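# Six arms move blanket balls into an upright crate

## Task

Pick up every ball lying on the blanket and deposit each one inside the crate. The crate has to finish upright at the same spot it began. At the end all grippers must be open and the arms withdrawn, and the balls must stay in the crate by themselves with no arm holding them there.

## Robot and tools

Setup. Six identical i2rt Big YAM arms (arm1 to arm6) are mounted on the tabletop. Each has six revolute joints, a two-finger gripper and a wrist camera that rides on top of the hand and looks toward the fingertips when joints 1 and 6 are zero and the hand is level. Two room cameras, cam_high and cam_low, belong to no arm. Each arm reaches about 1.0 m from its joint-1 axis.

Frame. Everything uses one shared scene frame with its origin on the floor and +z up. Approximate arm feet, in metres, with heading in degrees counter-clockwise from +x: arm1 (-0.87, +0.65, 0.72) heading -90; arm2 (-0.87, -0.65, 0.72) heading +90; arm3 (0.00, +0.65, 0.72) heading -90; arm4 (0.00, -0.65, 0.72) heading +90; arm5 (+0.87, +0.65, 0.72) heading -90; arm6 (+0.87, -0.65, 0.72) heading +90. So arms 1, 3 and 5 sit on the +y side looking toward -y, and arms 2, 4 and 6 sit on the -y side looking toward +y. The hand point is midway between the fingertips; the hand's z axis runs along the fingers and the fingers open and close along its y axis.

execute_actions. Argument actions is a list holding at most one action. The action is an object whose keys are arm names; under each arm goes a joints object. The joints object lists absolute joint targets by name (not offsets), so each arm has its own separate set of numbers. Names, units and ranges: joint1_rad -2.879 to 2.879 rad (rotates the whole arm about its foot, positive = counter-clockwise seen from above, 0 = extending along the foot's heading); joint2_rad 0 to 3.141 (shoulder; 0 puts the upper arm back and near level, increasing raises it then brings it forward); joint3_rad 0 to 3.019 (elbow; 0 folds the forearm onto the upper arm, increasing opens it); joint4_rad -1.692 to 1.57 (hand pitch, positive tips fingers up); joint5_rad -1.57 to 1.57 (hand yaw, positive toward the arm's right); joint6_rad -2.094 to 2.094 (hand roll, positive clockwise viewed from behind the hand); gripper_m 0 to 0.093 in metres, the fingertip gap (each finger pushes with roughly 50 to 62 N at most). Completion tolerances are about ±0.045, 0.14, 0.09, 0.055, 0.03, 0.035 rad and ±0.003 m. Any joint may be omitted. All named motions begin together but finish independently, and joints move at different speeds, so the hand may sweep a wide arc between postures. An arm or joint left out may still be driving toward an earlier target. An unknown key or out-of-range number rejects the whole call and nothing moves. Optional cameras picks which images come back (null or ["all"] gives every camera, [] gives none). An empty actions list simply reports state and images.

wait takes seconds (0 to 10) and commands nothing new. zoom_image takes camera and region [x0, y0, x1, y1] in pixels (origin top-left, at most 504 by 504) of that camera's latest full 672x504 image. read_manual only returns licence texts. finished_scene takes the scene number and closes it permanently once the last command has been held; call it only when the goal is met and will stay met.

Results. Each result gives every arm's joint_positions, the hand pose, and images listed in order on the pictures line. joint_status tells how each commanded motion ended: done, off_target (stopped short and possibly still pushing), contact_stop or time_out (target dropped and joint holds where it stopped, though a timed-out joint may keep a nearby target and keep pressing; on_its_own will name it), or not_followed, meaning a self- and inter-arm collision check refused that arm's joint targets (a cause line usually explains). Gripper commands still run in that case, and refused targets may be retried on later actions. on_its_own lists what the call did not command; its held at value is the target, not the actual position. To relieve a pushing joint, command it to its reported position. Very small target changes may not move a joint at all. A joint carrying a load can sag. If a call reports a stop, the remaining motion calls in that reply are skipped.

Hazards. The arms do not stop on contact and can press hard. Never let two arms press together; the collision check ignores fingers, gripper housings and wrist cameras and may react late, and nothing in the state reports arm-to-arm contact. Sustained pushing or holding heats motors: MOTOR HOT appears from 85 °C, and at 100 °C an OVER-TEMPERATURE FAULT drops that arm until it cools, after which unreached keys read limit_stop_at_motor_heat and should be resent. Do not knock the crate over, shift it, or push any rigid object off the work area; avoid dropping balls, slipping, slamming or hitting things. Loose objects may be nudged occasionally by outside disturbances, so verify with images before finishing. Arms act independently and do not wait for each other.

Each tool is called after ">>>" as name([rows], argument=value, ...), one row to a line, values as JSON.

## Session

>>> execute_actions(actions=[])

Scene clock: 0.00 s.
arm1.joint_positions: joint1_rad=+0.004 joint2_rad=+0.455 joint3_rad=+1.471 joint4_rad=-1.545 joint5_rad=+0.017 joint6_rad=+0.014 gripper_m=+0.094
arm1.joint_status: not commanded
arm1.hand: x=-0.8723 y=+0.5251 z=+1.3142 quat_wxyz=(-0.351, -0.618, -0.609, +0.354) (m; scene frame)
arm2.joint_positions: joint1_rad=-0.003 joint2_rad=+0.439 joint3_rad=+1.451 joint4_rad=-1.547 joint5_rad=-0.015 joint6_rad=-0.014 gripper_m=+0.094
arm2.joint_status: not commanded
arm2.hand: x=-0.8653 y=-0.5327 z=+1.3357 quat_wxyz=(-0.354, +0.610, -0.616, -0.351) (m; scene frame)
arm3.joint_positions: joint1_rad=+0.006 joint2_rad=+0.432 joint3_rad=+1.478 joint4_rad=-1.548 joint5_rad=+0.016 joint6_rad=+0.007 gripper_m=+0.095
arm3.joint_status: not commanded
arm3.hand: x=-0.0017 y=+0.5372 z=+1.3479 quat_wxyz=(-0.358, -0.611, -0.606, +0.363) (m; scene frame)
arm4.joint_positions: joint1_rad=-0.011 joint2_rad=+0.424 joint3_rad=+1.458 joint4_rad=-1.549 joint5_rad=-0.008 joint6_rad=+0.014 gripper_m=+0.094
arm4.joint_status: not commanded
arm4.hand: x=+0.0086 y=-0.5301 z=+1.3397 quat_wxyz=(-0.355, +0.593, -0.632, -0.350) (m; scene frame)
arm5.joint_positions: joint1_rad=+0.017 joint2_rad=+0.426 joint3_rad=+1.454 joint4_rad=-1.542 joint5_rad=-0.014 joint6_rad=-0.008 gripper_m=+0.094
arm5.joint_status: not commanded
arm5.hand: x=+0.8698 y=+0.5332 z=+1.2857 quat_wxyz=(-0.355, -0.613, -0.608, +0.358) (m; scene frame)
arm6.joint_positions: joint1_rad=-0.014 joint2_rad=+0.448 joint3_rad=+1.462 joint4_rad=-1.524 joint5_rad=-0.001 joint6_rad=+0.011 gripper_m=+0.094
arm6.joint_status: not commanded
arm6.hand: x=+0.8812 y=-0.5265 z=+1.3725 quat_wxyz=(-0.357, +0.595, -0.623, -0.361) (m; scene frame)
pictures: arm1_cam_wrist, arm2_cam_wrist, arm3_cam_wrist, arm4_cam_wrist, arm5_cam_wrist, arm6_cam_wrist, cam_high, cam_low
Images, in order (width x height): arm1_cam_wrist 672x504, arm2_cam_wrist 672x504, arm3_cam_wrist 672x504, arm4_cam_wrist 672x504, arm5_cam_wrist 672x504, arm6_cam_wrist 672x504, cam_high 672x504, cam_low 672x504.

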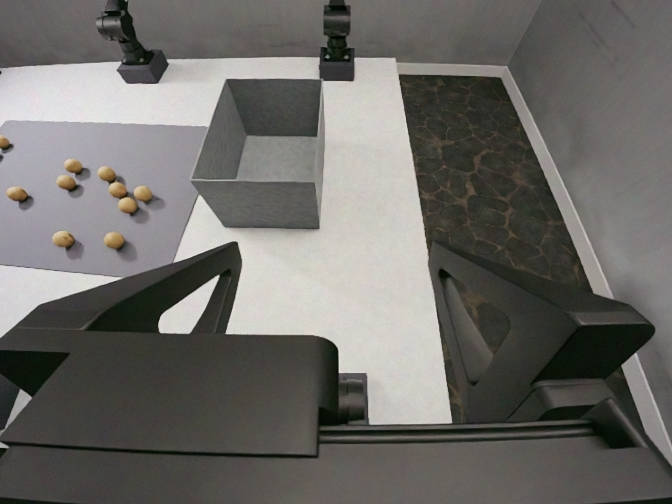

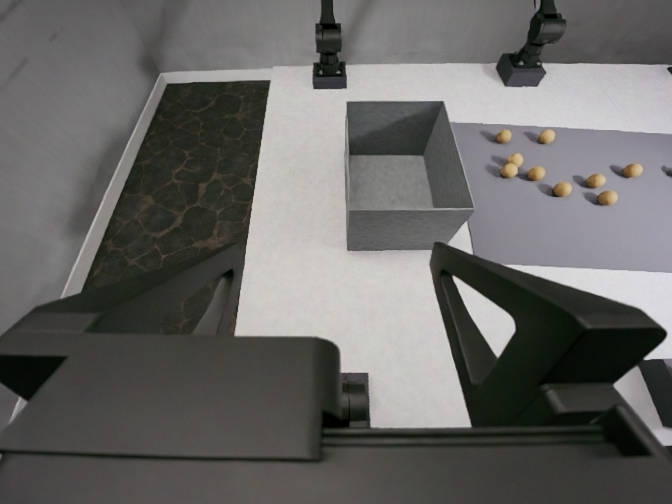

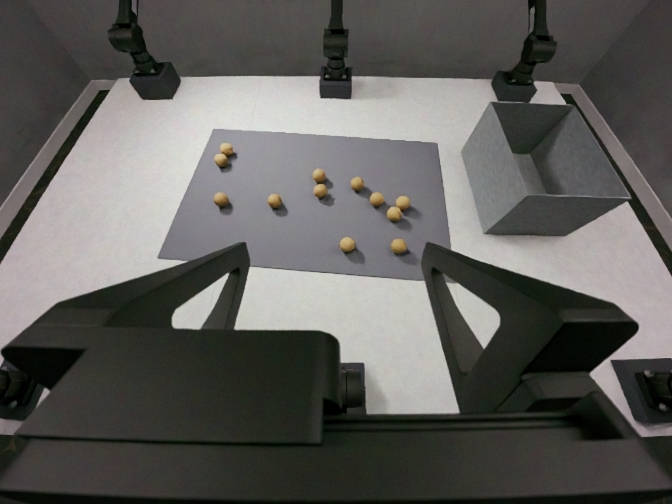

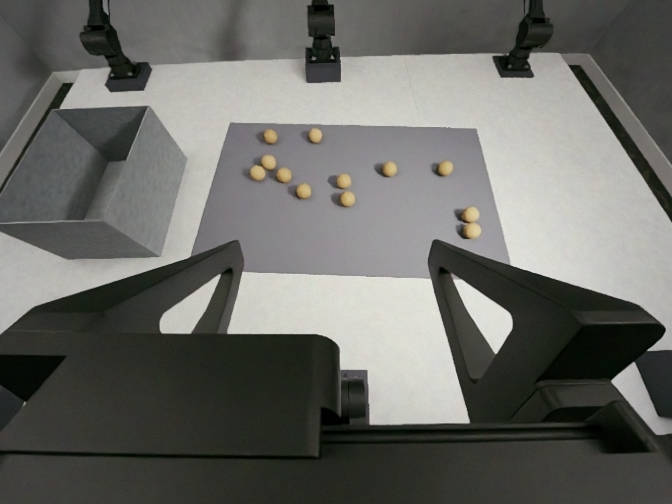

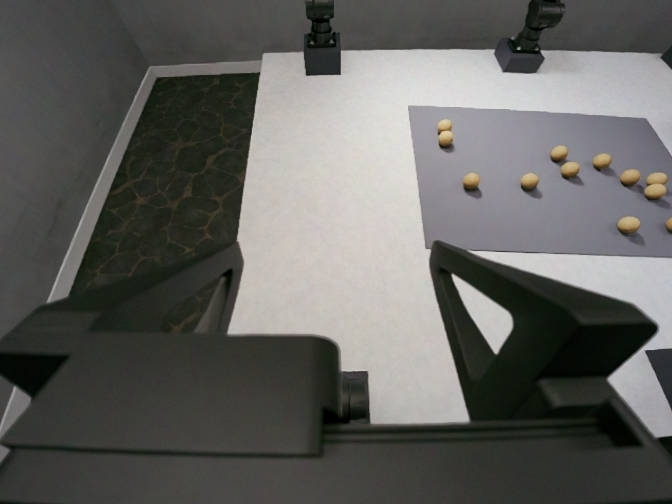

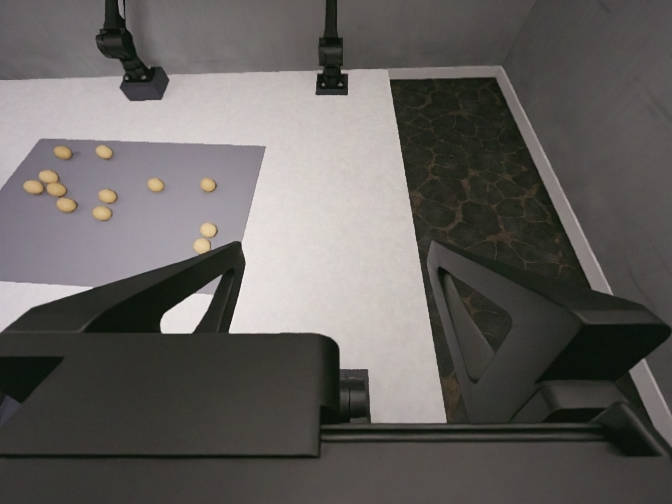

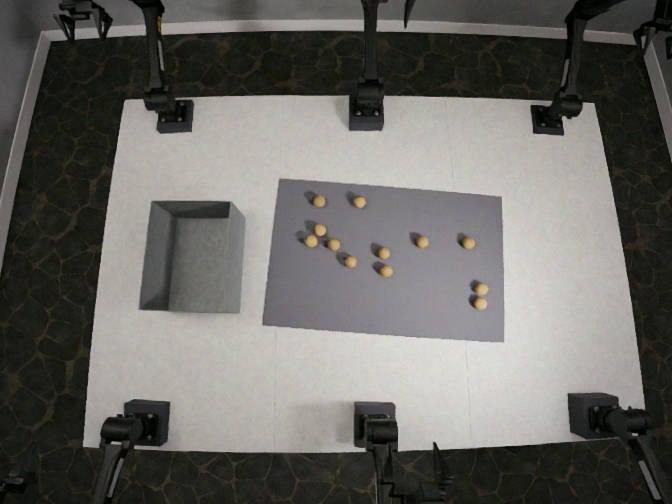

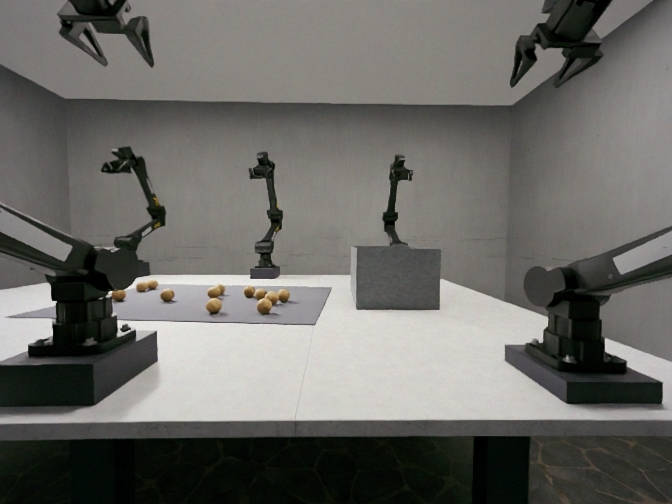

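>>> zoom_image(camera="cam_high", region=[120, 170, 520, 350])

Region (120, 170, 520, 350) of cam_high's 672x504 image, scaled by 1.260, with more detail than that image has; it fills the top 227 rows of this view, and the rest is white.

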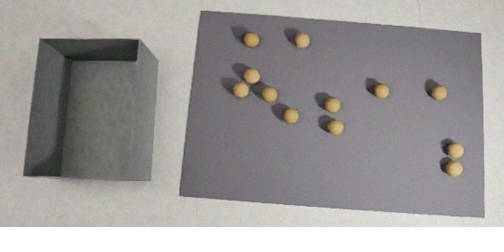

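>>> execute_actions([
  {"arm1":{"joints":{"joint1_rad":0.948,"joint2_rad":1.984,"joint3_rad":1.67,"joint4_rad":-0.67}},"arm3":{"joints":{"joint1_rad":0.329,"joint2_rad":2.12,"joint3_rad":1.91,"joint4_rad":-1.343}},"arm4":{"joints":{"joint1_rad":-0.74,"joint2_rad":2.148,"joint3_rad":1.965,"joint4_rad":-1.365,"joint6_rad":-0.78}},"arm2":{"joints":{"joint1_rad":0.3,"joint2_rad":0.8,"joint3_rad":1.3,"joint4_rad":-1.5}}},
], cameras=["arm1_cam_wrist","arm3_cam_wrist","arm4_cam_wrist","cam_high"])

Scene clock: 6.87 s.
arm1.joint_positions: joint1_rad=+0.950 joint2_rad=+1.998 joint3_rad=+1.648 joint4_rad=-0.685 joint5_rad=+0.016 joint6_rad=+0.014 gripper_m=+0.094
arm1.joint_status: all done
arm1.hand: x=-0.2802 y=+0.2284 z=+0.8599 quat_wxyz=(-0.250, -0.301, -0.916, +0.086) (m; scene frame)
arm2.joint_positions: joint1_rad=+0.294 joint2_rad=+0.794 joint3_rad=+1.283 joint4_rad=-1.511 joint5_rad=-0.015 joint6_rad=-0.014 gripper_m=+0.094
arm2.joint_status: all done
arm2.hand: x=-0.9409 y=-0.3935 z=+1.2037 quat_wxyz=(-0.162, +0.769, -0.577, -0.223) (m; scene frame)
arm3.joint_positions: joint1_rad=+0.318 joint2_rad=+2.126 joint3_rad=+1.890 joint4_rad=-1.346 joint5_rad=+0.016 joint6_rad=+0.007 gripper_m=+0.095
arm3.joint_status: all done
arm3.hand: x=+0.2008 y=+0.0341 z=+0.8664 quat_wxyz=(+0.009, -0.588, -0.809, +0.004) (m; scene frame)
arm4.joint_positions: joint1_rad=-0.740 joint2_rad=+2.135 joint3_rad=+1.944 joint4_rad=-1.368 joint5_rad=-0.008 joint6_rad=-0.770 gripper_m=+0.094
arm4.joint_status: all done
arm4.hand: x=+0.4644 y=-0.1800 z=+0.8739 quat_wxyz=(+0.000, +0.703, -0.711, -0.003) (m; scene frame)
arm5.joint_positions: joint1_rad=+0.017 joint2_rad=+0.426 joint3_rad=+1.454 joint4_rad=-1.542 joint5_rad=-0.014 joint6_rad=-0.008 gripper_m=+0.094
arm5.joint_status: not commanded
arm5.hand: x=+0.8698 y=+0.5332 z=+1.2857 quat_wxyz=(-0.355, -0.613, -0.608, +0.358) (m; scene frame)
arm6.joint_positions: joint1_rad=-0.014 joint2_rad=+0.448 joint3_rad=+1.462 joint4_rad=-1.524 joint5_rad=-0.001 joint6_rad=+0.011 gripper_m=+0.094
arm6.joint_status: not commanded
arm6.hand: x=+0.8812 y=-0.5265 z=+1.3725 quat_wxyz=(-0.357, +0.595, -0.623, -0.361) (m; scene frame)
pictures: arm1_cam_wrist, arm3_cam_wrist, arm4_cam_wrist, cam_high
Images, in order (width x height): arm1_cam_wrist 672x504, arm3_cam_wrist 672x504, arm4_cam_wrist 672x504, cam_high 672x504.

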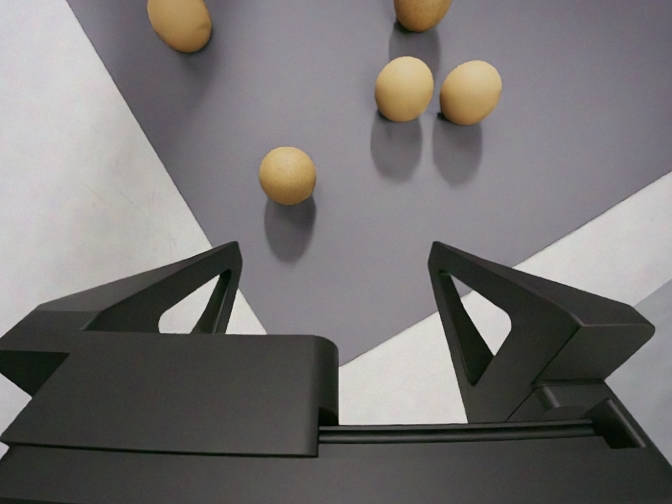

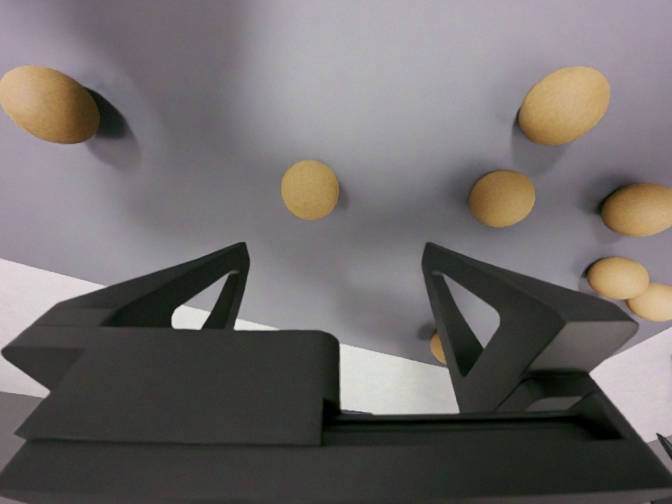

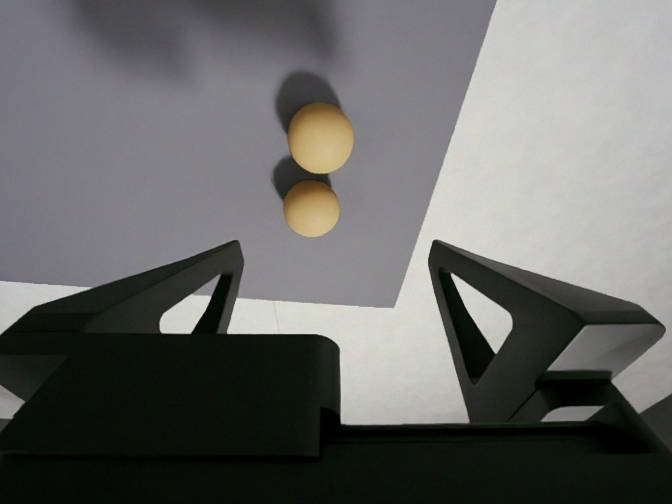

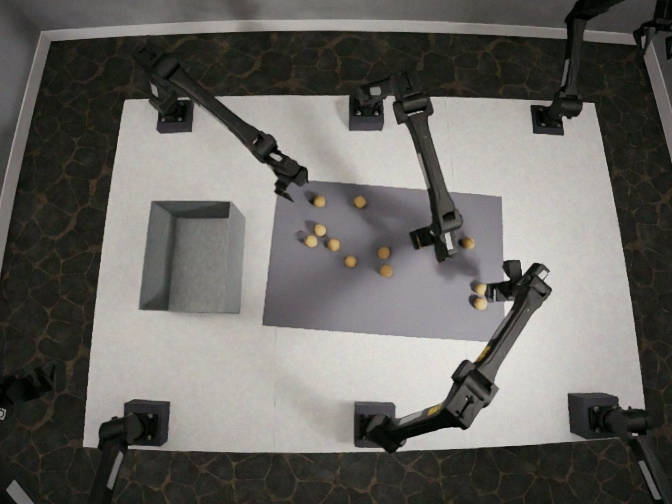

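>>> execute_actions([
  {"arm1":{"joints":{"joint1_rad":0.995,"joint2_rad":2.33,"joint3_rad":1.935,"joint4_rad":-0.57}},"arm3":{"joints":{"joint1_rad":0.362,"joint2_rad":2.25,"joint3_rad":1.775,"joint4_rad":-1.075}},"arm4":{"joints":{"joint1_rad":-0.728,"joint2_rad":2.235,"joint3_rad":1.735,"joint4_rad":-1.06}}},
], cameras=["arm1_cam_wrist","arm3_cam_wrist","arm4_cam_wrist"])

Scene clock: 9.40 s.
arm1.joint_positions: joint1_rad=+0.999 joint2_rad=+2.335 joint3_rad=+1.896 joint4_rad=-0.569 joint5_rad=+0.016 joint6_rad=+0.014 gripper_m=+0.094
arm1.joint_status: all done
arm1.hand: x=-0.1888 y=+0.2117 z=+0.7424 quat_wxyz=(-0.265, -0.278, -0.920, +0.084) (m; scene frame)
arm2.joint_positions: joint1_rad=+0.294 joint2_rad=+0.794 joint3_rad=+1.283 joint4_rad=-1.511 joint5_rad=-0.015 joint6_rad=-0.014 gripper_m=+0.094
arm2.joint_status: not commanded
arm2.hand: x=-0.9409 y=-0.3935 z=+1.2037 quat_wxyz=(-0.162, +0.769, -0.577, -0.223) (m; scene frame)
arm3.joint_positions: joint1_rad=+0.361 joint2_rad=+2.236 joint3_rad=+1.776 joint4_rad=-1.092 joint5_rad=+0.016 joint6_rad=+0.007 gripper_m=+0.095
arm3.joint_status: all done
arm3.hand: x=+0.2296 y=+0.0355 z=+0.7561 quat_wxyz=(-0.003, -0.571, -0.821, +0.012) (m; scene frame)
arm4.joint_positions: joint1_rad=-0.736 joint2_rad=+2.216 joint3_rad=+1.735 joint4_rad=-1.077 joint5_rad=-0.004 joint6_rad=-0.772 gripper_m=+0.094
arm4.joint_status: all done
arm4.hand: x=+0.4522 y=-0.1899 z=+0.7476 quat_wxyz=(+0.000, +0.705, -0.709, -0.001) (m; scene frame)
arm5.joint_positions: joint1_rad=+0.017 joint2_rad=+0.426 joint3_rad=+1.454 joint4_rad=-1.542 joint5_rad=-0.014 joint6_rad=-0.008 gripper_m=+0.094
arm5.joint_status: not commanded
arm5.hand: x=+0.8698 y=+0.5332 z=+1.2857 quat_wxyz=(-0.355, -0.613, -0.608, +0.358) (m; scene frame)
arm6.joint_positions: joint1_rad=-0.014 joint2_rad=+0.448 joint3_rad=+1.462 joint4_rad=-1.524 joint5_rad=-0.001 joint6_rad=+0.011 gripper_m=+0.094
arm6.joint_status: not commanded
arm6.hand: x=+0.8812 y=-0.5265 z=+1.3725 quat_wxyz=(-0.357, +0.595, -0.623, -0.361) (m; scene frame)
pictures: arm1_cam_wrist, arm3_cam_wrist, arm4_cam_wrist
Images, in order (width x height): arm1_cam_wrist 672x504, arm3_cam_wrist 672x504, arm4_cam_wrist 672x504.

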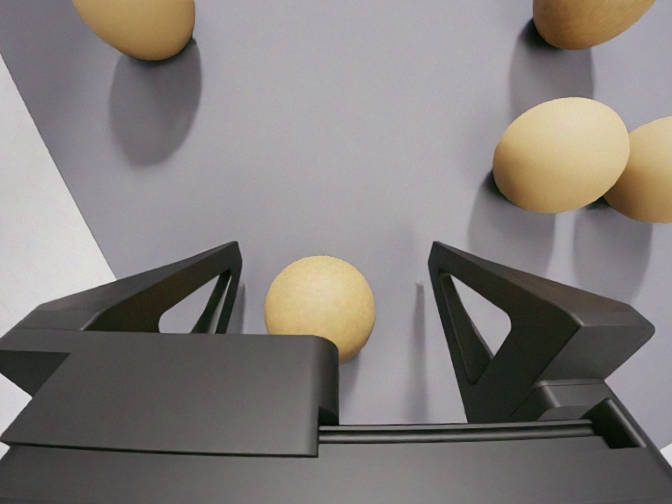

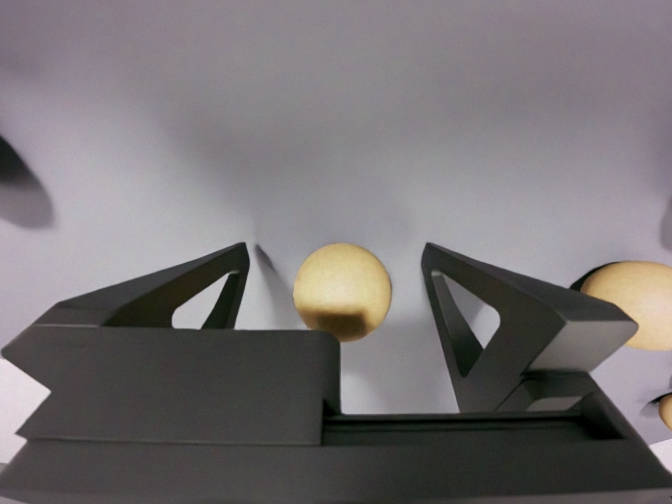

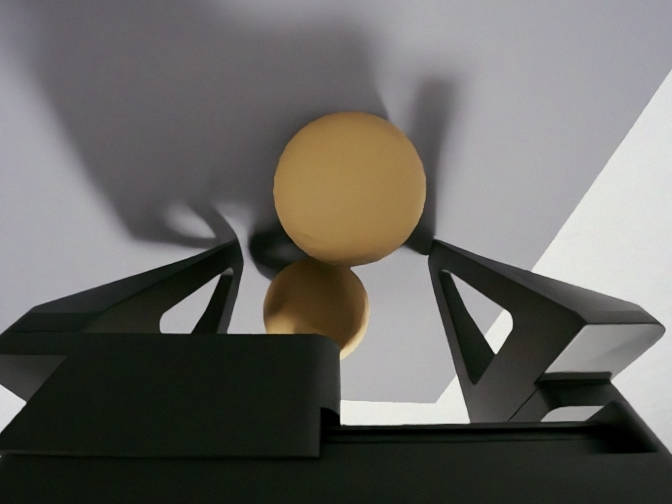

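>>> execute_actions([
  {"arm3":{"joints":{"joint2_rad":2.285,"joint3_rad":1.76}},"arm1":{"joints":{"gripper_m":0.015}},"arm4":{"joints":{"gripper_m":0.015}}},
], cameras=[])

>>> execute_actions([
  {"arm3":{"joints":{"gripper_m":0.015}},"arm1":{"joints":{"joint2_rad":1.741,"joint3_rad":1.7,"joint4_rad":-1.1}},"arm4":{"joints":{"joint2_rad":1.469,"joint3_rad":1.442,"joint4_rad":-1.273}}},
], cameras=["cam_high"])

Scene clock: 10.57 s.
arm1.joint_positions: joint1_rad=+0.999 joint2_rad=+2.335 joint3_rad=+1.896 joint4_rad=-0.569 joint5_rad=+0.016 joint6_rad=+0.014 gripper_m=+0.045
arm1.joint_status: gripper_m off_target (ended at +0.045, target +0.015)
arm1.hand: x=-0.1888 y=+0.2117 z=+0.7424 quat_wxyz=(-0.265, -0.278, -0.920, +0.084) (m; scene frame)
arm2.joint_positions: joint1_rad=+0.294 joint2_rad=+0.794 joint3_rad=+1.283 joint4_rad=-1.511 joint5_rad=-0.015 joint6_rad=-0.014 gripper_m=+0.094
arm2.joint_status: not commanded
arm2.hand: x=-0.9409 y=-0.3935 z=+1.2037 quat_wxyz=(-0.162, +0.769, -0.577, -0.223) (m; scene frame)
arm3.joint_positions: joint1_rad=+0.361 joint2_rad=+2.250 joint3_rad=+1.772 joint4_rad=-1.091 joint5_rad=+0.016 joint6_rad=+0.007 gripper_m=+0.095
arm3.joint_status: all done
arm3.hand: x=+0.2282 y=+0.0392 z=+0.7459 quat_wxyz=(+0.004, -0.571, -0.821, +0.008) (m; scene frame)
arm4.joint_positions: joint1_rad=-0.736 joint2_rad=+2.216 joint3_rad=+1.735 joint4_rad=-1.077 joint5_rad=-0.005 joint6_rad=-0.772 gripper_m=+0.044
arm4.joint_status: gripper_m off_target (ended at +0.044, target +0.015)
arm4.hand: x=+0.4522 y=-0.1899 z=+0.7476 quat_wxyz=(+0.000, +0.705, -0.709, -0.001) (m; scene frame)
arm5.joint_positions: joint1_rad=+0.017 joint2_rad=+0.426 joint3_rad=+1.454 joint4_rad=-1.542 joint5_rad=-0.014 joint6_rad=-0.008 gripper_m=+0.094
arm5.joint_status: not commanded
arm5.hand: x=+0.8698 y=+0.5332 z=+1.2857 quat_wxyz=(-0.355, -0.613, -0.608, +0.358) (m; scene frame)
arm6.joint_positions: joint1_rad=-0.014 joint2_rad=+0.448 joint3_rad=+1.462 joint4_rad=-1.524 joint5_rad=-0.001 joint6_rad=+0.011 gripper_m=+0.094
arm6.joint_status: not commanded
arm6.hand: x=+0.8812 y=-0.5265 z=+1.3725 quat_wxyz=(-0.357, +0.595, -0.623, -0.361) (m; scene frame)
pictures: none
No camera images: the call's "cameras" was empty. Leave "cameras" out to get every camera's image.

Scene clock: 12.30 s.
arm1.joint_positions: joint1_rad=+0.999 joint2_rad=+1.752 joint3_rad=+1.686 joint4_rad=-1.094 joint5_rad=+0.016 joint6_rad=+0.014 gripper_m=+0.045
arm1.joint_status: all done
arm1.hand: x=-0.3352 y=+0.3051 z=+0.9954 quat_wxyz=(-0.194, -0.282, -0.937, +0.064) (m; scene frame)
arm2.joint_positions: joint1_rad=+0.294 joint2_rad=+0.794 joint3_rad=+1.283 joint4_rad=-1.511 joint5_rad=-0.015 joint6_rad=-0.014 gripper_m=+0.094
arm2.joint_status: not commanded
arm2.hand: x=-0.9409 y=-0.3935 z=+1.2037 quat_wxyz=(-0.162, +0.769, -0.577, -0.223) (m; scene frame)
arm3.joint_positions: joint1_rad=+0.361 joint2_rad=+2.250 joint3_rad=+1.772 joint4_rad=-1.091 joint5_rad=+0.016 joint6_rad=+0.007 gripper_m=+0.047
arm3.joint_status: gripper_m off_target (ended at +0.047, target +0.015)
arm3.hand: x=+0.2282 y=+0.0392 z=+0.7459 quat_wxyz=(+0.004, -0.571, -0.821, +0.008) (m; scene frame)
arm4.joint_positions: joint1_rad=-0.736 joint2_rad=+1.449 joint3_rad=+1.433 joint4_rad=-1.259 joint5_rad=-0.005 joint6_rad=-0.772 gripper_m=+0.044
arm4.joint_status: all done
arm4.hand: x=+0.3499 y=-0.2925 z=+1.0534 quat_wxyz=(-0.142, +0.699, -0.701, -0.003) (m; scene frame)
arm5.joint_positions: joint1_rad=+0.017 joint2_rad=+0.426 joint3_rad=+1.454 joint4_rad=-1.542 joint5_rad=-0.014 joint6_rad=-0.008 gripper_m=+0.094
arm5.joint_status: not commanded
arm5.hand: x=+0.8698 y=+0.5332 z=+1.2857 quat_wxyz=(-0.355, -0.613, -0.608, +0.358) (m; scene frame)
arm6.joint_positions: joint1_rad=-0.014 joint2_rad=+0.448 joint3_rad=+1.462 joint4_rad=-1.524 joint5_rad=-0.001 joint6_rad=+0.011 gripper_m=+0.094
arm6.joint_status: not commanded
arm6.hand: x=+0.8812 y=-0.5265 z=+1.3725 quat_wxyz=(-0.357, +0.595, -0.623, -0.361) (m; scene frame)
pictures: cam_high
Images, in order (width x height): cam_high 672x504.

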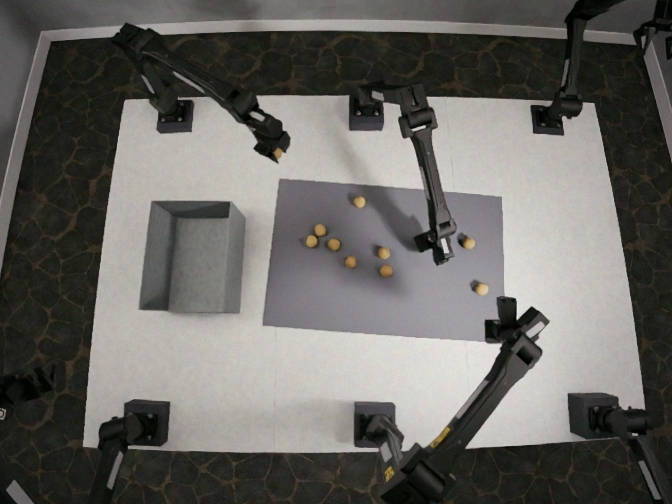

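>>> execute_actions([
  {"arm3":{"joints":{"joint2_rad":1.6,"joint3_rad":1.5,"joint4_rad":-1.273}},"arm1":{"joints":{"joint1_rad":0.8,"joint2_rad":1.741,"joint3_rad":1.86,"joint4_rad":-1.35}},"arm4":{"joints":{"joint1_rad":0.93,"joint6_rad":0}}},
], cameras=[])

>>> execute_actions([
  {"arm3":{"joints":{"joint1_rad":-0.5}},"arm1":{"joints":{"joint1_rad":0.25}},"arm4":{"joints":{"joint2_rad":1.89,"joint3_rad":1.97,"joint4_rad":-1.144}}},
], cameras=["cam_high","arm1_cam_wrist"])

Scene clock: 14.93 s.
arm1.joint_positions: joint1_rad=+0.801 joint2_rad=+1.743 joint3_rad=+1.813 joint4_rad=-1.342 joint5_rad=+0.019 joint6_rad=+0.014 gripper_m=+0.045
arm1.joint_status: all done
arm1.hand: x=-0.4345 y=+0.2270 z=+1.0393 quat_wxyz=(-0.135, -0.377, -0.914, +0.063) (m; scene frame)
arm2.joint_positions: joint1_rad=+0.294 joint2_rad=+0.794 joint3_rad=+1.283 joint4_rad=-1.511 joint5_rad=-0.015 joint6_rad=-0.014 gripper_m=+0.094
arm2.joint_status: not commanded
arm2.hand: x=-0.9409 y=-0.3935 z=+1.2037 quat_wxyz=(-0.162, +0.769, -0.577, -0.223) (m; scene frame)
arm3.joint_positions: joint1_rad=+0.361 joint2_rad=+1.602 joint3_rad=+1.488 joint4_rad=-1.260 joint5_rad=+0.016 joint6_rad=+0.007 gripper_m=+0.047
arm3.joint_status: all done
arm3.hand: x=+0.1850 y=+0.1543 z=+1.0070 quat_wxyz=(-0.076, -0.569, -0.816, +0.063) (m; scene frame)
arm4.joint_positions: joint1_rad=+0.935 joint2_rad=+1.459 joint3_rad=+1.433 joint4_rad=-1.259 joint5_rad=-0.007 joint6_rad=-0.010 gripper_m=+0.044
arm4.joint_status: all done
arm4.hand: x=-0.3872 y=-0.3355 z=+1.0537 quat_wxyz=(-0.039, +0.935, -0.324, -0.137) (m; scene frame)
arm5.joint_positions: joint1_rad=+0.017 joint2_rad=+0.426 joint3_rad=+1.454 joint4_rad=-1.542 joint5_rad=-0.014 joint6_rad=-0.008 gripper_m=+0.094
arm5.joint_status: not commanded
arm5.hand: x=+0.8698 y=+0.5332 z=+1.2857 quat_wxyz=(-0.355, -0.613, -0.608, +0.358) (m; scene frame)
arm6.joint_positions: joint1_rad=-0.014 joint2_rad=+0.448 joint3_rad=+1.462 joint4_rad=-1.524 joint5_rad=-0.001 joint6_rad=+0.011 gripper_m=+0.094
arm6.joint_status: not commanded
arm6.hand: x=+0.8812 y=-0.5265 z=+1.3725 quat_wxyz=(-0.357, +0.595, -0.623, -0.361) (m; scene frame)
pictures: none
No camera images: the call's "cameras" was empty. Leave "cameras" out to get every camera's image.

Scene clock: 16.40 s.
arm1.joint_positions: joint1_rad=+0.253 joint2_rad=+1.743 joint3_rad=+1.813 joint4_rad=-1.342 joint5_rad=+0.018 joint6_rad=+0.014 gripper_m=+0.045
arm1.joint_status: all done
arm1.hand: x=-0.7190 y=+0.0620 z=+1.0393 quat_wxyz=(-0.113, -0.610, -0.778, +0.097) (m; scene frame)
arm2.joint_positions: joint1_rad=+0.294 joint2_rad=+0.794 joint3_rad=+1.283 joint4_rad=-1.511 joint5_rad=-0.015 joint6_rad=-0.014 gripper_m=+0.094
arm2.joint_status: not commanded
arm2.hand: x=-0.9409 y=-0.3935 z=+1.2037 quat_wxyz=(-0.162, +0.769, -0.577, -0.223) (m; scene frame)
arm3.joint_positions: joint1_rad=-0.504 joint2_rad=+1.602 joint3_rad=+1.488 joint4_rad=-1.260 joint5_rad=+0.018 joint6_rad=+0.007 gripper_m=+0.047
arm3.joint_status: all done
arm3.hand: x=-0.2576 y=+0.1881 z=+1.0076 quat_wxyz=(-0.043, -0.859, -0.503, +0.090) (m; scene frame)
arm4.joint_positions: joint1_rad=+0.935 joint2_rad=+1.887 joint3_rad=+1.920 joint4_rad=-1.160 joint5_rad=-0.007 joint6_rad=-0.010 gripper_m=+0.044
arm4.joint_status: all done
arm4.hand: x=-0.5377 y=-0.2147 z=+1.0444 quat_wxyz=(-0.065, +0.922, -0.320, -0.210) (m; scene frame)
arm5.joint_positions: joint1_rad=+0.017 joint2_rad=+0.426 joint3_rad=+1.454 joint4_rad=-1.542 joint5_rad=-0.014 joint6_rad=-0.008 gripper_m=+0.094
arm5.joint_status: not commanded
arm5.hand: x=+0.8698 y=+0.5332 z=+1.2857 quat_wxyz=(-0.355, -0.613, -0.608, +0.358) (m; scene frame)
arm6.joint_positions: joint1_rad=-0.014 joint2_rad=+0.448 joint3_rad=+1.462 joint4_rad=-1.524 joint5_rad=-0.001 joint6_rad=+0.011 gripper_m=+0.094
arm6.joint_status: not commanded
arm6.hand: x=+0.8812 y=-0.5265 z=+1.3725 quat_wxyz=(-0.357, +0.595, -0.623, -0.361) (m; scene frame)
pictures: arm1_cam_wrist, cam_high
Images, in order (width x height): arm1_cam_wrist 672x504, cam_high 672x504.

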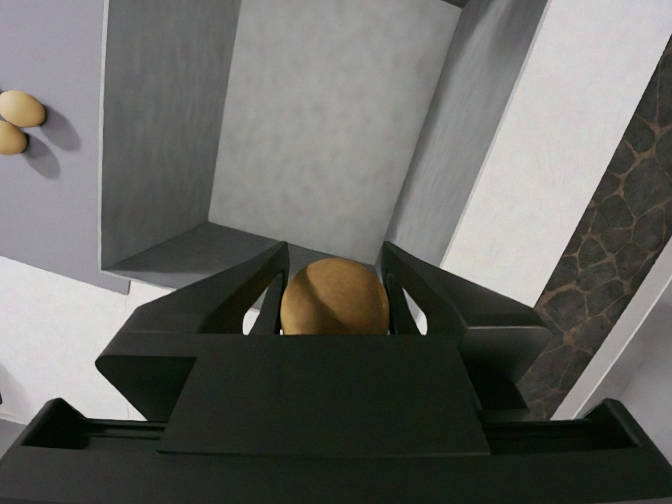

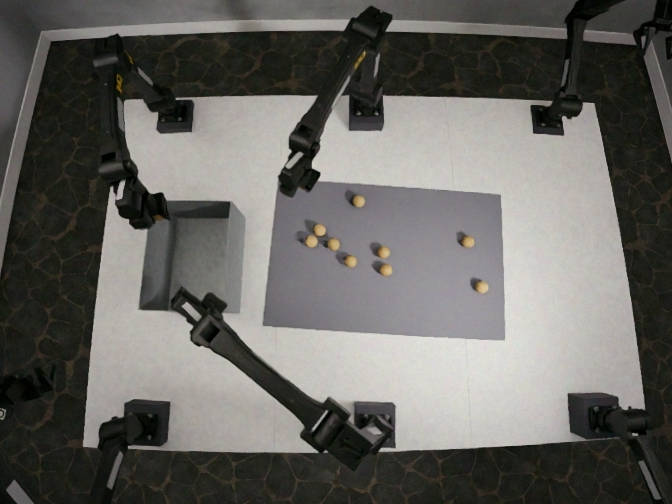

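>>> execute_actions([
  {"arm1":{"joints":{"joint1_rad":0.31,"joint2_rad":1.90,"joint3_rad":1.815,"joint4_rad":-1.19}},"arm4":{"joints":{"joint2_rad":2.23,"joint3_rad":2.19,"joint4_rad":-0.862}}},
], cameras=["cam_high"])

>>> execute_actions([
  {"arm1":{"joints":{"gripper_m":0.06}},"arm4":{"joints":{"gripper_m":0.06}}},
], cameras=[])

>>> execute_actions([
  {"arm1":{"joints":{"joint2_rad":1.6,"joint3_rad":1.7,"joint4_rad":-1.35}},"arm4":{"joints":{"joint2_rad":2.05}}},
], cameras=["cam_high"])

Scene clock: 18.40 s.
arm1.joint_positions: joint1_rad=+0.316 joint2_rad=+1.914 joint3_rad=+1.801 joint4_rad=-1.202 joint5_rad=+0.018 joint6_rad=+0.014 gripper_m=+0.045
arm1.joint_status: all done
arm1.hand: x=-0.6672 y=+0.0271 z=+0.9391 quat_wxyz=(-0.099, -0.587, -0.799, +0.082) (m; scene frame)
arm2.joint_positions: joint1_rad=+0.294 joint2_rad=+0.794 joint3_rad=+1.283 joint4_rad=-1.511 joint5_rad=-0.015 joint6_rad=-0.014 gripper_m=+0.094
arm2.joint_status: not commanded
arm2.hand: x=-0.9409 y=-0.3935 z=+1.2037 quat_wxyz=(-0.162, +0.769, -0.577, -0.223) (m; scene frame)
arm3.joint_positions: joint1_rad=-0.504 joint2_rad=+1.602 joint3_rad=+1.488 joint4_rad=-1.260 joint5_rad=+0.018 joint6_rad=+0.007 gripper_m=+0.047
arm3.joint_status: not commanded
arm3.hand: x=-0.2576 y=+0.1881 z=+1.0076 quat_wxyz=(-0.043, -0.859, -0.503, +0.090) (m; scene frame)
arm4.joint_positions: joint1_rad=+0.935 joint2_rad=+2.241 joint3_rad=+2.156 joint4_rad=-0.885 joint5_rad=-0.007 joint6_rad=-0.010 gripper_m=+0.044
arm4.joint_status: all done
arm4.hand: x=-0.6464 y=-0.1291 z=+0.9338 quat_wxyz=(-0.090, +0.902, -0.314, -0.281) (m; scene frame)
arm5.joint_positions: joint1_rad=+0.017 joint2_rad=+0.426 joint3_rad=+1.454 joint4_rad=-1.542 joint5_rad=-0.014 joint6_rad=-0.008 gripper_m=+0.094
arm5.joint_status: not commanded
arm5.hand: x=+0.8698 y=+0.5332 z=+1.2857 quat_wxyz=(-0.355, -0.613, -0.608, +0.358) (m; scene frame)
arm6.joint_positions: joint1_rad=-0.014 joint2_rad=+0.448 joint3_rad=+1.462 joint4_rad=-1.524 joint5_rad=-0.001 joint6_rad=+0.011 gripper_m=+0.094
arm6.joint_status: not commanded
arm6.hand: x=+0.8812 y=-0.5265 z=+1.3725 quat_wxyz=(-0.357, +0.595, -0.623, -0.361) (m; scene frame)
pictures: cam_high
Images, in order (width x height): cam_high 672x504.

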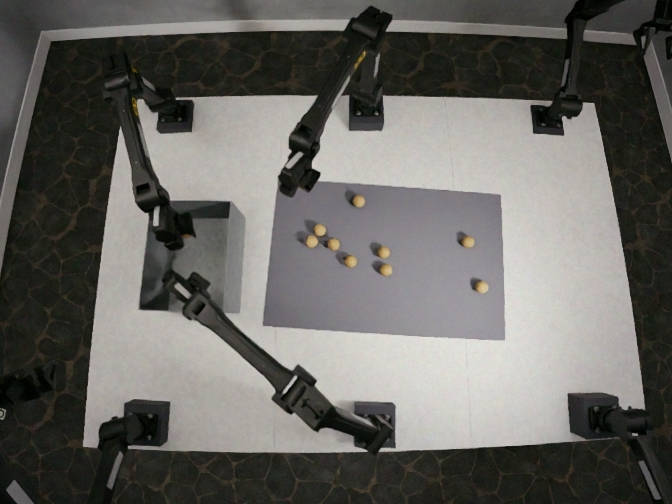

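Scene clock: 19.00 s.
arm1.joint_positions: joint1_rad=+0.316 joint2_rad=+1.914 joint3_rad=+1.801 joint4_rad=-1.202 joint5_rad=+0.018 joint6_rad=+0.014 gripper_m=+0.060
arm1.joint_status: all done
arm1.hand: x=-0.6672 y=+0.0271 z=+0.9391 quat_wxyz=(-0.099, -0.587, -0.799, +0.082) (m; scene frame)
arm2.joint_positions: joint1_rad=+0.294 joint2_rad=+0.794 joint3_rad=+1.283 joint4_rad=-1.511 joint5_rad=-0.015 joint6_rad=-0.014 gripper_m=+0.094
arm2.joint_status: not commanded
arm2.hand: x=-0.9409 y=-0.3935 z=+1.2037 quat_wxyz=(-0.162, +0.769, -0.577, -0.223) (m; scene frame)
arm3.joint_positions: joint1_rad=-0.504 joint2_rad=+1.602 joint3_rad=+1.488 joint4_rad=-1.260 joint5_rad=+0.018 joint6_rad=+0.007 gripper_m=+0.047
arm3.joint_status: not commanded
arm3.hand: x=-0.2576 y=+0.1881 z=+1.0076 quat_wxyz=(-0.043, -0.859, -0.503, +0.090) (m; scene frame)
arm4.joint_positions: joint1_rad=+0.935 joint2_rad=+2.241 joint3_rad=+2.156 joint4_rad=-0.885 joint5_rad=-0.007 joint6_rad=-0.010 gripper_m=+0.060
arm4.joint_status: all done
arm4.hand: x=-0.6464 y=-0.1291 z=+0.9338 quat_wxyz=(-0.090, +0.902, -0.314, -0.281) (m; scene frame)
arm5.joint_positions: joint1_rad=+0.017 joint2_rad=+0.426 joint3_rad=+1.454 joint4_rad=-1.542 joint5_rad=-0.014 joint6_rad=-0.008 gripper_m=+0.094
arm5.joint_status: not commanded
arm5.hand: x=+0.8698 y=+0.5332 z=+1.2857 quat_wxyz=(-0.355, -0.613, -0.608, +0.358) (m; scene frame)
arm6.joint_positions: joint1_rad=-0.014 joint2_rad=+0.448 joint3_rad=+1.462 joint4_rad=-1.524 joint5_rad=-0.001 joint6_rad=+0.011 gripper_m=+0.094
arm6.joint_status: not commanded
arm6.hand: x=+0.8812 y=-0.5265 z=+1.3725 quat_wxyz=(-0.357, +0.595, -0.623, -0.361) (m; scene frame)
pictures: none
No camera images: the call's "cameras" was empty. Leave "cameras" out to get every camera's image.

Scene clock: 20.47 s.
arm1.joint_positions: joint1_rad=+0.316 joint2_rad=+1.603 joint3_rad=+1.687 joint4_rad=-1.342 joint5_rad=+0.018 joint6_rad=+0.014 gripper_m=+0.060
arm1.joint_status: all done
arm1.hand: x=-0.6977 y=+0.1191 z=+1.0602 quat_wxyz=(-0.121, -0.585, -0.796, +0.098) (m; scene frame)
arm2.joint_positions: joint1_rad=+0.294 joint2_rad=+0.794 joint3_rad=+1.283 joint4_rad=-1.511 joint5_rad=-0.015 joint6_rad=-0.014 gripper_m=+0.094
arm2.joint_status: not commanded
arm2.hand: x=-0.9409 y=-0.3935 z=+1.2037 quat_wxyz=(-0.162, +0.769, -0.577, -0.223) (m; scene frame)
arm3.joint_positions: joint1_rad=-0.504 joint2_rad=+1.602 joint3_rad=+1.488 joint4_rad=-1.260 joint5_rad=+0.018 joint6_rad=+0.007 gripper_m=+0.047
arm3.joint_status: not commanded
arm3.hand: x=-0.2576 y=+0.1881 z=+1.0076 quat_wxyz=(-0.043, -0.859, -0.503, +0.090) (m; scene frame)
arm4.joint_positions: joint1_rad=+0.935 joint2_rad=+2.017 joint3_rad=+2.165 joint4_rad=-0.879 joint5_rad=-0.007 joint6_rad=-0.010 gripper_m=+0.060
arm4.joint_status: all done
arm4.hand: x=-0.6277 y=-0.1412 z=+1.1194 quat_wxyz=(-0.128, +0.863, -0.300, -0.386) (m; scene frame)
arm5.joint_positions: joint1_rad=+0.017 joint2_rad=+0.426 joint3_rad=+1.454 joint4_rad=-1.542 joint5_rad=-0.014 joint6_rad=-0.008 gripper_m=+0.094
arm5.joint_status: not commanded
arm5.hand: x=+0.8698 y=+0.5332 z=+1.2857 quat_wxyz=(-0.355, -0.613, -0.608, +0.358) (m; scene frame)
arm6.joint_positions: joint1_rad=-0.014 joint2_rad=+0.448 joint3_rad=+1.462 joint4_rad=-1.524 joint5_rad=-0.001 joint6_rad=+0.011 gripper_m=+0.094
arm6.joint_status: not commanded
arm6.hand: x=+0.8812 y=-0.5265 z=+1.3725 quat_wxyz=(-0.357, +0.595, -0.623, -0.361) (m; scene frame)
pictures: cam_high
Images, in order (width x height): cam_high 672x504.

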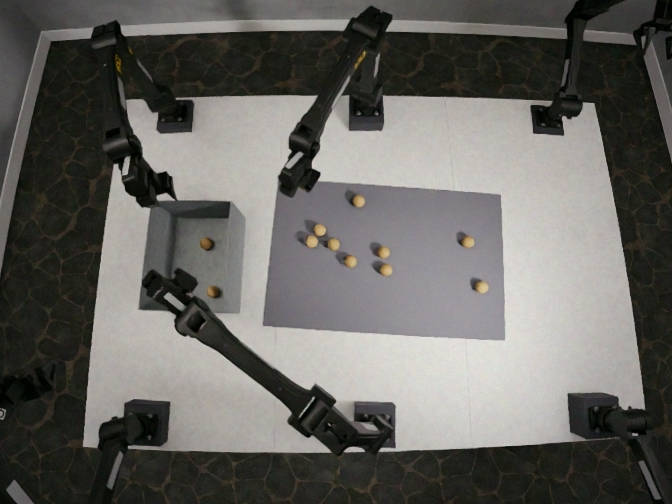

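>>> execute_actions([
  {"arm1":{"joints":{"joint1_rad":-0.1,"joint2_rad":0.9,"joint3_rad":1.3,"joint4_rad":-1.5,"gripper_m":0.093}},"arm4":{"joints":{"joint2_rad":1.469,"joint3_rad":1.442,"joint4_rad":-1.273}},"arm3":{"joints":{"joint1_rad":-0.7,"joint2_rad":1.8,"joint3_rad":1.9,"joint4_rad":-1.144}}},
], cameras=[])

>>> execute_actions([
  {"arm3":{"joints":{"joint1_rad":-0.83,"joint2_rad":2.229,"joint3_rad":2.33,"joint4_rad":-0.859}},"arm4":{"joints":{"joint1_rad":-0.685,"gripper_m":0.093}}},
], cameras=["cam_high"])

>>> execute_actions([
  {"arm3":{"joints":{"joint2_rad":2.33}},"arm4":{"joints":{"joint2_rad":2.223,"joint3_rad":2.10,"joint4_rad":-1.42}}},
], cameras=["arm4_cam_wrist","arm3_cam_wrist"])

Scene clock: 23.80 s.
arm1.joint_positions: joint1_rad=-0.106 joint2_rad=+0.903 joint3_rad=+1.300 joint4_rad=-1.494 joint5_rad=+0.020 joint6_rad=+0.014 gripper_m=+0.093
arm1.joint_status: all done
arm1.hand: x=-0.9048 y=+0.3470 z=+1.1547 quat_wxyz=(-0.152, -0.727, -0.645, +0.180) (m; scene frame)
arm2.joint_positions: joint1_rad=+0.294 joint2_rad=+0.794 joint3_rad=+1.283 joint4_rad=-1.511 joint5_rad=-0.015 joint6_rad=-0.014 gripper_m=+0.094
arm2.joint_status: not commanded
arm2.hand: x=-0.9409 y=-0.3935 z=+1.2037 quat_wxyz=(-0.162, +0.769, -0.577, -0.223) (m; scene frame)
arm3.joint_positions: joint1_rad=-0.707 joint2_rad=+1.792 joint3_rad=+1.854 joint4_rad=-1.161 joint5_rad=+0.018 joint6_rad=+0.007 gripper_m=+0.047
arm3.joint_status: all done
arm3.hand: x=-0.4331 y=+0.1470 z=+1.0752 quat_wxyz=(-0.091, -0.885, -0.402, +0.216) (m; scene frame)
arm4.joint_positions: joint1_rad=+0.935 joint2_rad=+1.456 joint3_rad=+1.442 joint4_rad=-1.258 joint5_rad=-0.007 joint6_rad=-0.010 gripper_m=+0.060
arm4.joint_status: all done
arm4.hand: x=-0.3888 y=-0.3342 z=+1.0594 quat_wxyz=(-0.041, +0.934, -0.324, -0.143) (m; scene frame)
arm5.joint_positions: joint1_rad=+0.017 joint2_rad=+0.426 joint3_rad=+1.454 joint4_rad=-1.542 joint5_rad=-0.014 joint6_rad=-0.008 gripper_m=+0.094
arm5.joint_status: not commanded
arm5.hand: x=+0.8698 y=+0.5332 z=+1.2857 quat_wxyz=(-0.355, -0.613, -0.608, +0.358) (m; scene frame)
arm6.joint_positions: joint1_rad=-0.014 joint2_rad=+0.448 joint3_rad=+1.462 joint4_rad=-1.524 joint5_rad=-0.001 joint6_rad=+0.011 gripper_m=+0.094
arm6.joint_status: not commanded
arm6.hand: x=+0.8812 y=-0.5265 z=+1.3725 quat_wxyz=(-0.357, +0.595, -0.623, -0.361) (m; scene frame)
pictures: none
No camera images: the call's "cameras" was empty. Leave "cameras" out to get every camera's image.

Scene clock: 25.60 s.
arm1.joint_positions: joint1_rad=-0.106 joint2_rad=+0.903 joint3_rad=+1.300 joint4_rad=-1.494 joint5_rad=+0.020 joint6_rad=+0.014 gripper_m=+0.093
arm1.joint_status: not commanded
arm1.hand: x=-0.9048 y=+0.3470 z=+1.1547 quat_wxyz=(-0.152, -0.727, -0.645, +0.180) (m; scene frame)
arm2.joint_positions: joint1_rad=+0.294 joint2_rad=+0.794 joint3_rad=+1.283 joint4_rad=-1.511 joint5_rad=-0.015 joint6_rad=-0.014 gripper_m=+0.094
arm2.joint_status: not commanded
arm2.hand: x=-0.9409 y=-0.3935 z=+1.2037 quat_wxyz=(-0.162, +0.769, -0.577, -0.223) (m; scene frame)
arm3.joint_positions: joint1_rad=-0.839 joint2_rad=+2.233 joint3_rad=+2.276 joint4_rad=-0.883 joint5_rad=+0.017 joint6_rad=+0.007 gripper_m=+0.047
arm3.joint_status: all done
arm3.hand: x=-0.6361 y=+0.0807 z=+1.0063 quat_wxyz=(-0.122, -0.874, -0.329, +0.336) (m; scene frame)
arm4.joint_positions: joint1_rad=-0.689 joint2_rad=+1.456 joint3_rad=+1.442 joint4_rad=-1.258 joint5_rad=-0.007 joint6_rad=-0.008 gripper_m=+0.093
arm4.joint_status: all done
arm4.hand: x=+0.3351 y=-0.2738 z=+1.0539 quat_wxyz=(-0.130, +0.408, -0.902, -0.060) (m; scene frame)
arm5.joint_positions: joint1_rad=+0.017 joint2_rad=+0.426 joint3_rad=+1.454 joint4_rad=-1.542 joint5_rad=-0.014 joint6_rad=-0.008 gripper_m=+0.094
arm5.joint_status: not commanded
arm5.hand: x=+0.8698 y=+0.5332 z=+1.2857 quat_wxyz=(-0.355, -0.613, -0.608, +0.358) (m; scene frame)
arm6.joint_positions: joint1_rad=-0.014 joint2_rad=+0.448 joint3_rad=+1.462 joint4_rad=-1.524 joint5_rad=-0.001 joint6_rad=+0.011 gripper_m=+0.094
arm6.joint_status: not commanded
arm6.hand: x=+0.8812 y=-0.5265 z=+1.3725 quat_wxyz=(-0.357, +0.595, -0.623, -0.361) (m; scene frame)
pictures: cam_high
Images, in order (width x height): cam_high 672x504.

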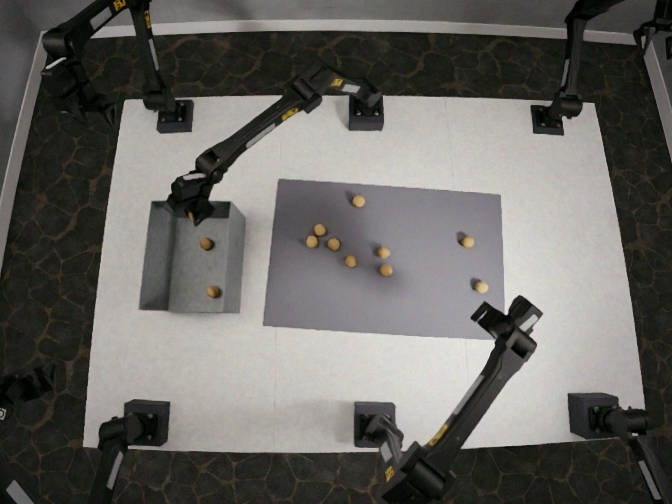

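Scene clock: 27.20 s.
arm1.joint_positions: joint1_rad=-0.106 joint2_rad=+0.903 joint3_rad=+1.300 joint4_rad=-1.494 joint5_rad=+0.020 joint6_rad=+0.014 gripper_m=+0.093
arm1.joint_status: not commanded
arm1.hand: x=-0.9048 y=+0.3470 z=+1.1547 quat_wxyz=(-0.152, -0.727, -0.645, +0.180) (m; scene frame)
arm2.joint_positions: joint1_rad=+0.294 joint2_rad=+0.794 joint3_rad=+1.283 joint4_rad=-1.511 joint5_rad=-0.015 joint6_rad=-0.014 gripper_m=+0.094
arm2.joint_status: not commanded
arm2.hand: x=-0.9409 y=-0.3935 z=+1.2037 quat_wxyz=(-0.162, +0.769, -0.577, -0.223) (m; scene frame)
arm3.joint_positions: joint1_rad=-0.839 joint2_rad=+2.334 joint3_rad=+2.289 joint4_rad=-0.880 joint5_rad=+0.017 joint6_rad=+0.007 gripper_m=+0.047
arm3.joint_status: all done
arm3.hand: x=-0.6423 y=+0.0752 z=+0.9298 quat_wxyz=(-0.108, -0.887, -0.334, +0.299) (m; scene frame)
arm4.joint_positions: joint1_rad=-0.689 joint2_rad=+2.224 joint3_rad=+2.052 joint4_rad=-1.404 joint5_rad=-0.007 joint6_rad=-0.008 gripper_m=+0.093
arm4.joint_status: all done
arm4.hand: x=+0.4542 y=-0.1416 z=+0.8563 quat_wxyz=(+0.009, +0.411, -0.911, +0.001) (m; scene frame)
arm5.joint_positions: joint1_rad=+0.017 joint2_rad=+0.426 joint3_rad=+1.454 joint4_rad=-1.542 joint5_rad=-0.014 joint6_rad=-0.008 gripper_m=+0.094
arm5.joint_status: not commanded
arm5.hand: x=+0.8698 y=+0.5332 z=+1.2857 quat_wxyz=(-0.355, -0.613, -0.608, +0.358) (m; scene frame)
arm6.joint_positions: joint1_rad=-0.014 joint2_rad=+0.448 joint3_rad=+1.462 joint4_rad=-1.524 joint5_rad=-0.001 joint6_rad=+0.011 gripper_m=+0.094
arm6.joint_status: not commanded
arm6.hand: x=+0.8812 y=-0.5265 z=+1.3725 quat_wxyz=(-0.357, +0.595, -0.623, -0.361) (m; scene frame)
pictures: arm3_cam_wrist, arm4_cam_wrist
Images, in order (width x height): arm3_cam_wrist 672x504, arm4_cam_wrist 672x504.

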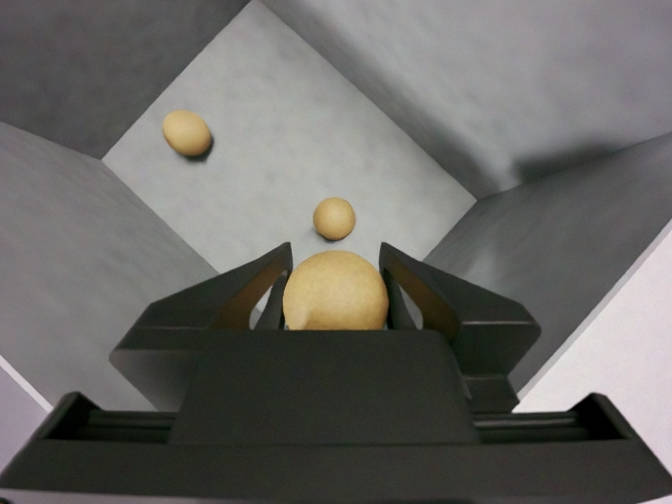

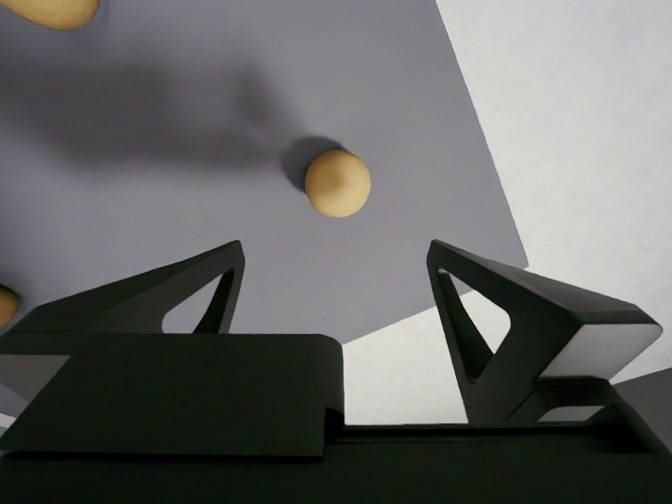

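>>> execute_actions([
  {"arm3":{"joints":{"gripper_m":0.06}},"arm4":{"joints":{"joint2_rad":2.36,"joint3_rad":1.955,"joint4_rad":-1.155}}},
], cameras=["arm4_cam_wrist"])

>>> execute_actions([
  {"arm3":{"joints":{"joint2_rad":2.1}},"arm4":{"joints":{"gripper_m":0.015}}},
], cameras=[])

Scene clock: 28.83 s.
arm1.joint_positions: joint1_rad=-0.106 joint2_rad=+0.903 joint3_rad=+1.300 joint4_rad=-1.494 joint5_rad=+0.020 joint6_rad=+0.014 gripper_m=+0.093
arm1.joint_status: not commanded
arm1.hand: x=-0.9048 y=+0.3470 z=+1.1547 quat_wxyz=(-0.152, -0.727, -0.645, +0.180) (m; scene frame)
arm2.joint_positions: joint1_rad=+0.294 joint2_rad=+0.794 joint3_rad=+1.283 joint4_rad=-1.511 joint5_rad=-0.015 joint6_rad=-0.014 gripper_m=+0.094
arm2.joint_status: not commanded
arm2.hand: x=-0.9409 y=-0.3935 z=+1.2037 quat_wxyz=(-0.162, +0.769, -0.577, -0.223) (m; scene frame)
arm3.joint_positions: joint1_rad=-0.839 joint2_rad=+2.334 joint3_rad=+2.289 joint4_rad=-0.880 joint5_rad=+0.017 joint6_rad=+0.007 gripper_m=+0.060
arm3.joint_status: all done
arm3.hand: x=-0.6423 y=+0.0752 z=+0.9298 quat_wxyz=(-0.108, -0.887, -0.334, +0.299) (m; scene frame)
arm4.joint_positions: joint1_rad=-0.689 joint2_rad=+2.333 joint3_rad=+1.957 joint4_rad=-1.172 joint5_rad=-0.009 joint6_rad=-0.008 gripper_m=+0.093
arm4.joint_status: all done
arm4.hand: x=+0.4616 y=-0.1331 z=+0.7488 quat_wxyz=(-0.004, +0.412, -0.911, -0.005) (m; scene frame)
arm5.joint_positions: joint1_rad=+0.017 joint2_rad=+0.426 joint3_rad=+1.454 joint4_rad=-1.542 joint5_rad=-0.014 joint6_rad=-0.008 gripper_m=+0.094
arm5.joint_status: not commanded
arm5.hand: x=+0.8698 y=+0.5332 z=+1.2857 quat_wxyz=(-0.355, -0.613, -0.608, +0.358) (m; scene frame)
arm6.joint_positions: joint1_rad=-0.014 joint2_rad=+0.448 joint3_rad=+1.462 joint4_rad=-1.524 joint5_rad=-0.001 joint6_rad=+0.011 gripper_m=+0.094
arm6.joint_status: not commanded
arm6.hand: x=+0.8812 y=-0.5265 z=+1.3725 quat_wxyz=(-0.357, +0.595, -0.623, -0.361) (m; scene frame)
pictures: arm4_cam_wrist
Images, in order (width x height): arm4_cam_wrist 672x504.

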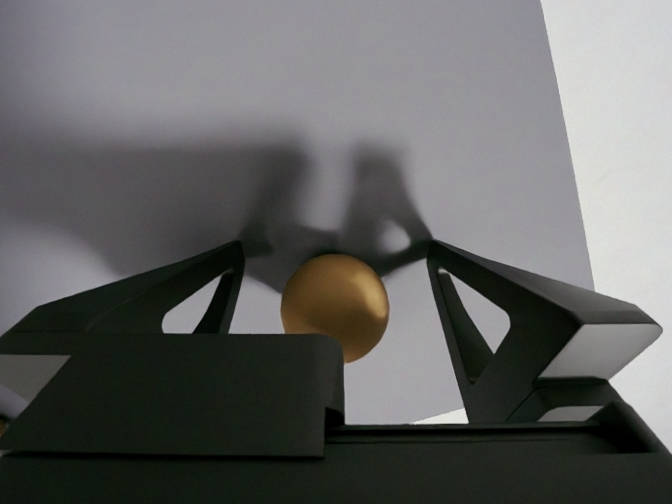

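Scene clock: 30.40 s.
arm1.joint_positions: joint1_rad=-0.106 joint2_rad=+0.903 joint3_rad=+1.300 joint4_rad=-1.494 joint5_rad=+0.020 joint6_rad=+0.014 gripper_m=+0.093
arm1.joint_status: not commanded
arm1.hand: x=-0.9048 y=+0.3470 z=+1.1547 quat_wxyz=(-0.152, -0.727, -0.645, +0.180) (m; scene frame)
arm2.joint_positions: joint1_rad=+0.294 joint2_rad=+0.794 joint3_rad=+1.283 joint4_rad=-1.511 joint5_rad=-0.015 joint6_rad=-0.014 gripper_m=+0.094
arm2.joint_status: not commanded
arm2.hand: x=-0.9409 y=-0.3935 z=+1.2037 quat_wxyz=(-0.162, +0.769, -0.577, -0.223) (m; scene frame)
arm3.joint_positions: joint1_rad=-0.839 joint2_rad=+2.098 joint3_rad=+2.316 joint4_rad=-0.873 joint5_rad=+0.017 joint6_rad=+0.007 gripper_m=+0.060
arm3.joint_status: all done
arm3.hand: x=-0.6248 y=+0.0909 z=+1.1420 quat_wxyz=(-0.153, -0.840, -0.315, +0.415) (m; scene frame)
arm4.joint_positions: joint1_rad=-0.689 joint2_rad=+2.333 joint3_rad=+1.957 joint4_rad=-1.172 joint5_rad=-0.009 joint6_rad=-0.008 gripper_m=+0.045
arm4.joint_status: gripper_m off_target (ended at +0.045, target +0.015)
arm4.hand: x=+0.4616 y=-0.1331 z=+0.7488 quat_wxyz=(-0.004, +0.412, -0.911, -0.005) (m; scene frame)
arm5.joint_positions: joint1_rad=+0.017 joint2_rad=+0.426 joint3_rad=+1.454 joint4_rad=-1.542 joint5_rad=-0.014 joint6_rad=-0.008 gripper_m=+0.094
arm5.joint_status: not commanded
arm5.hand: x=+0.8698 y=+0.5332 z=+1.2857 quat_wxyz=(-0.355, -0.613, -0.608, +0.358) (m; scene frame)
arm6.joint_positions: joint1_rad=-0.014 joint2_rad=+0.448 joint3_rad=+1.462 joint4_rad=-1.524 joint5_rad=-0.001 joint6_rad=+0.011 gripper_m=+0.094
arm6.joint_status: not commanded
arm6.hand: x=+0.8812 y=-0.5265 z=+1.3725 quat_wxyz=(-0.357, +0.595, -0.623, -0.361) (m; scene frame)
pictures: none
No camera images: the call's "cameras" was empty. Leave "cameras" out to get every camera's image.


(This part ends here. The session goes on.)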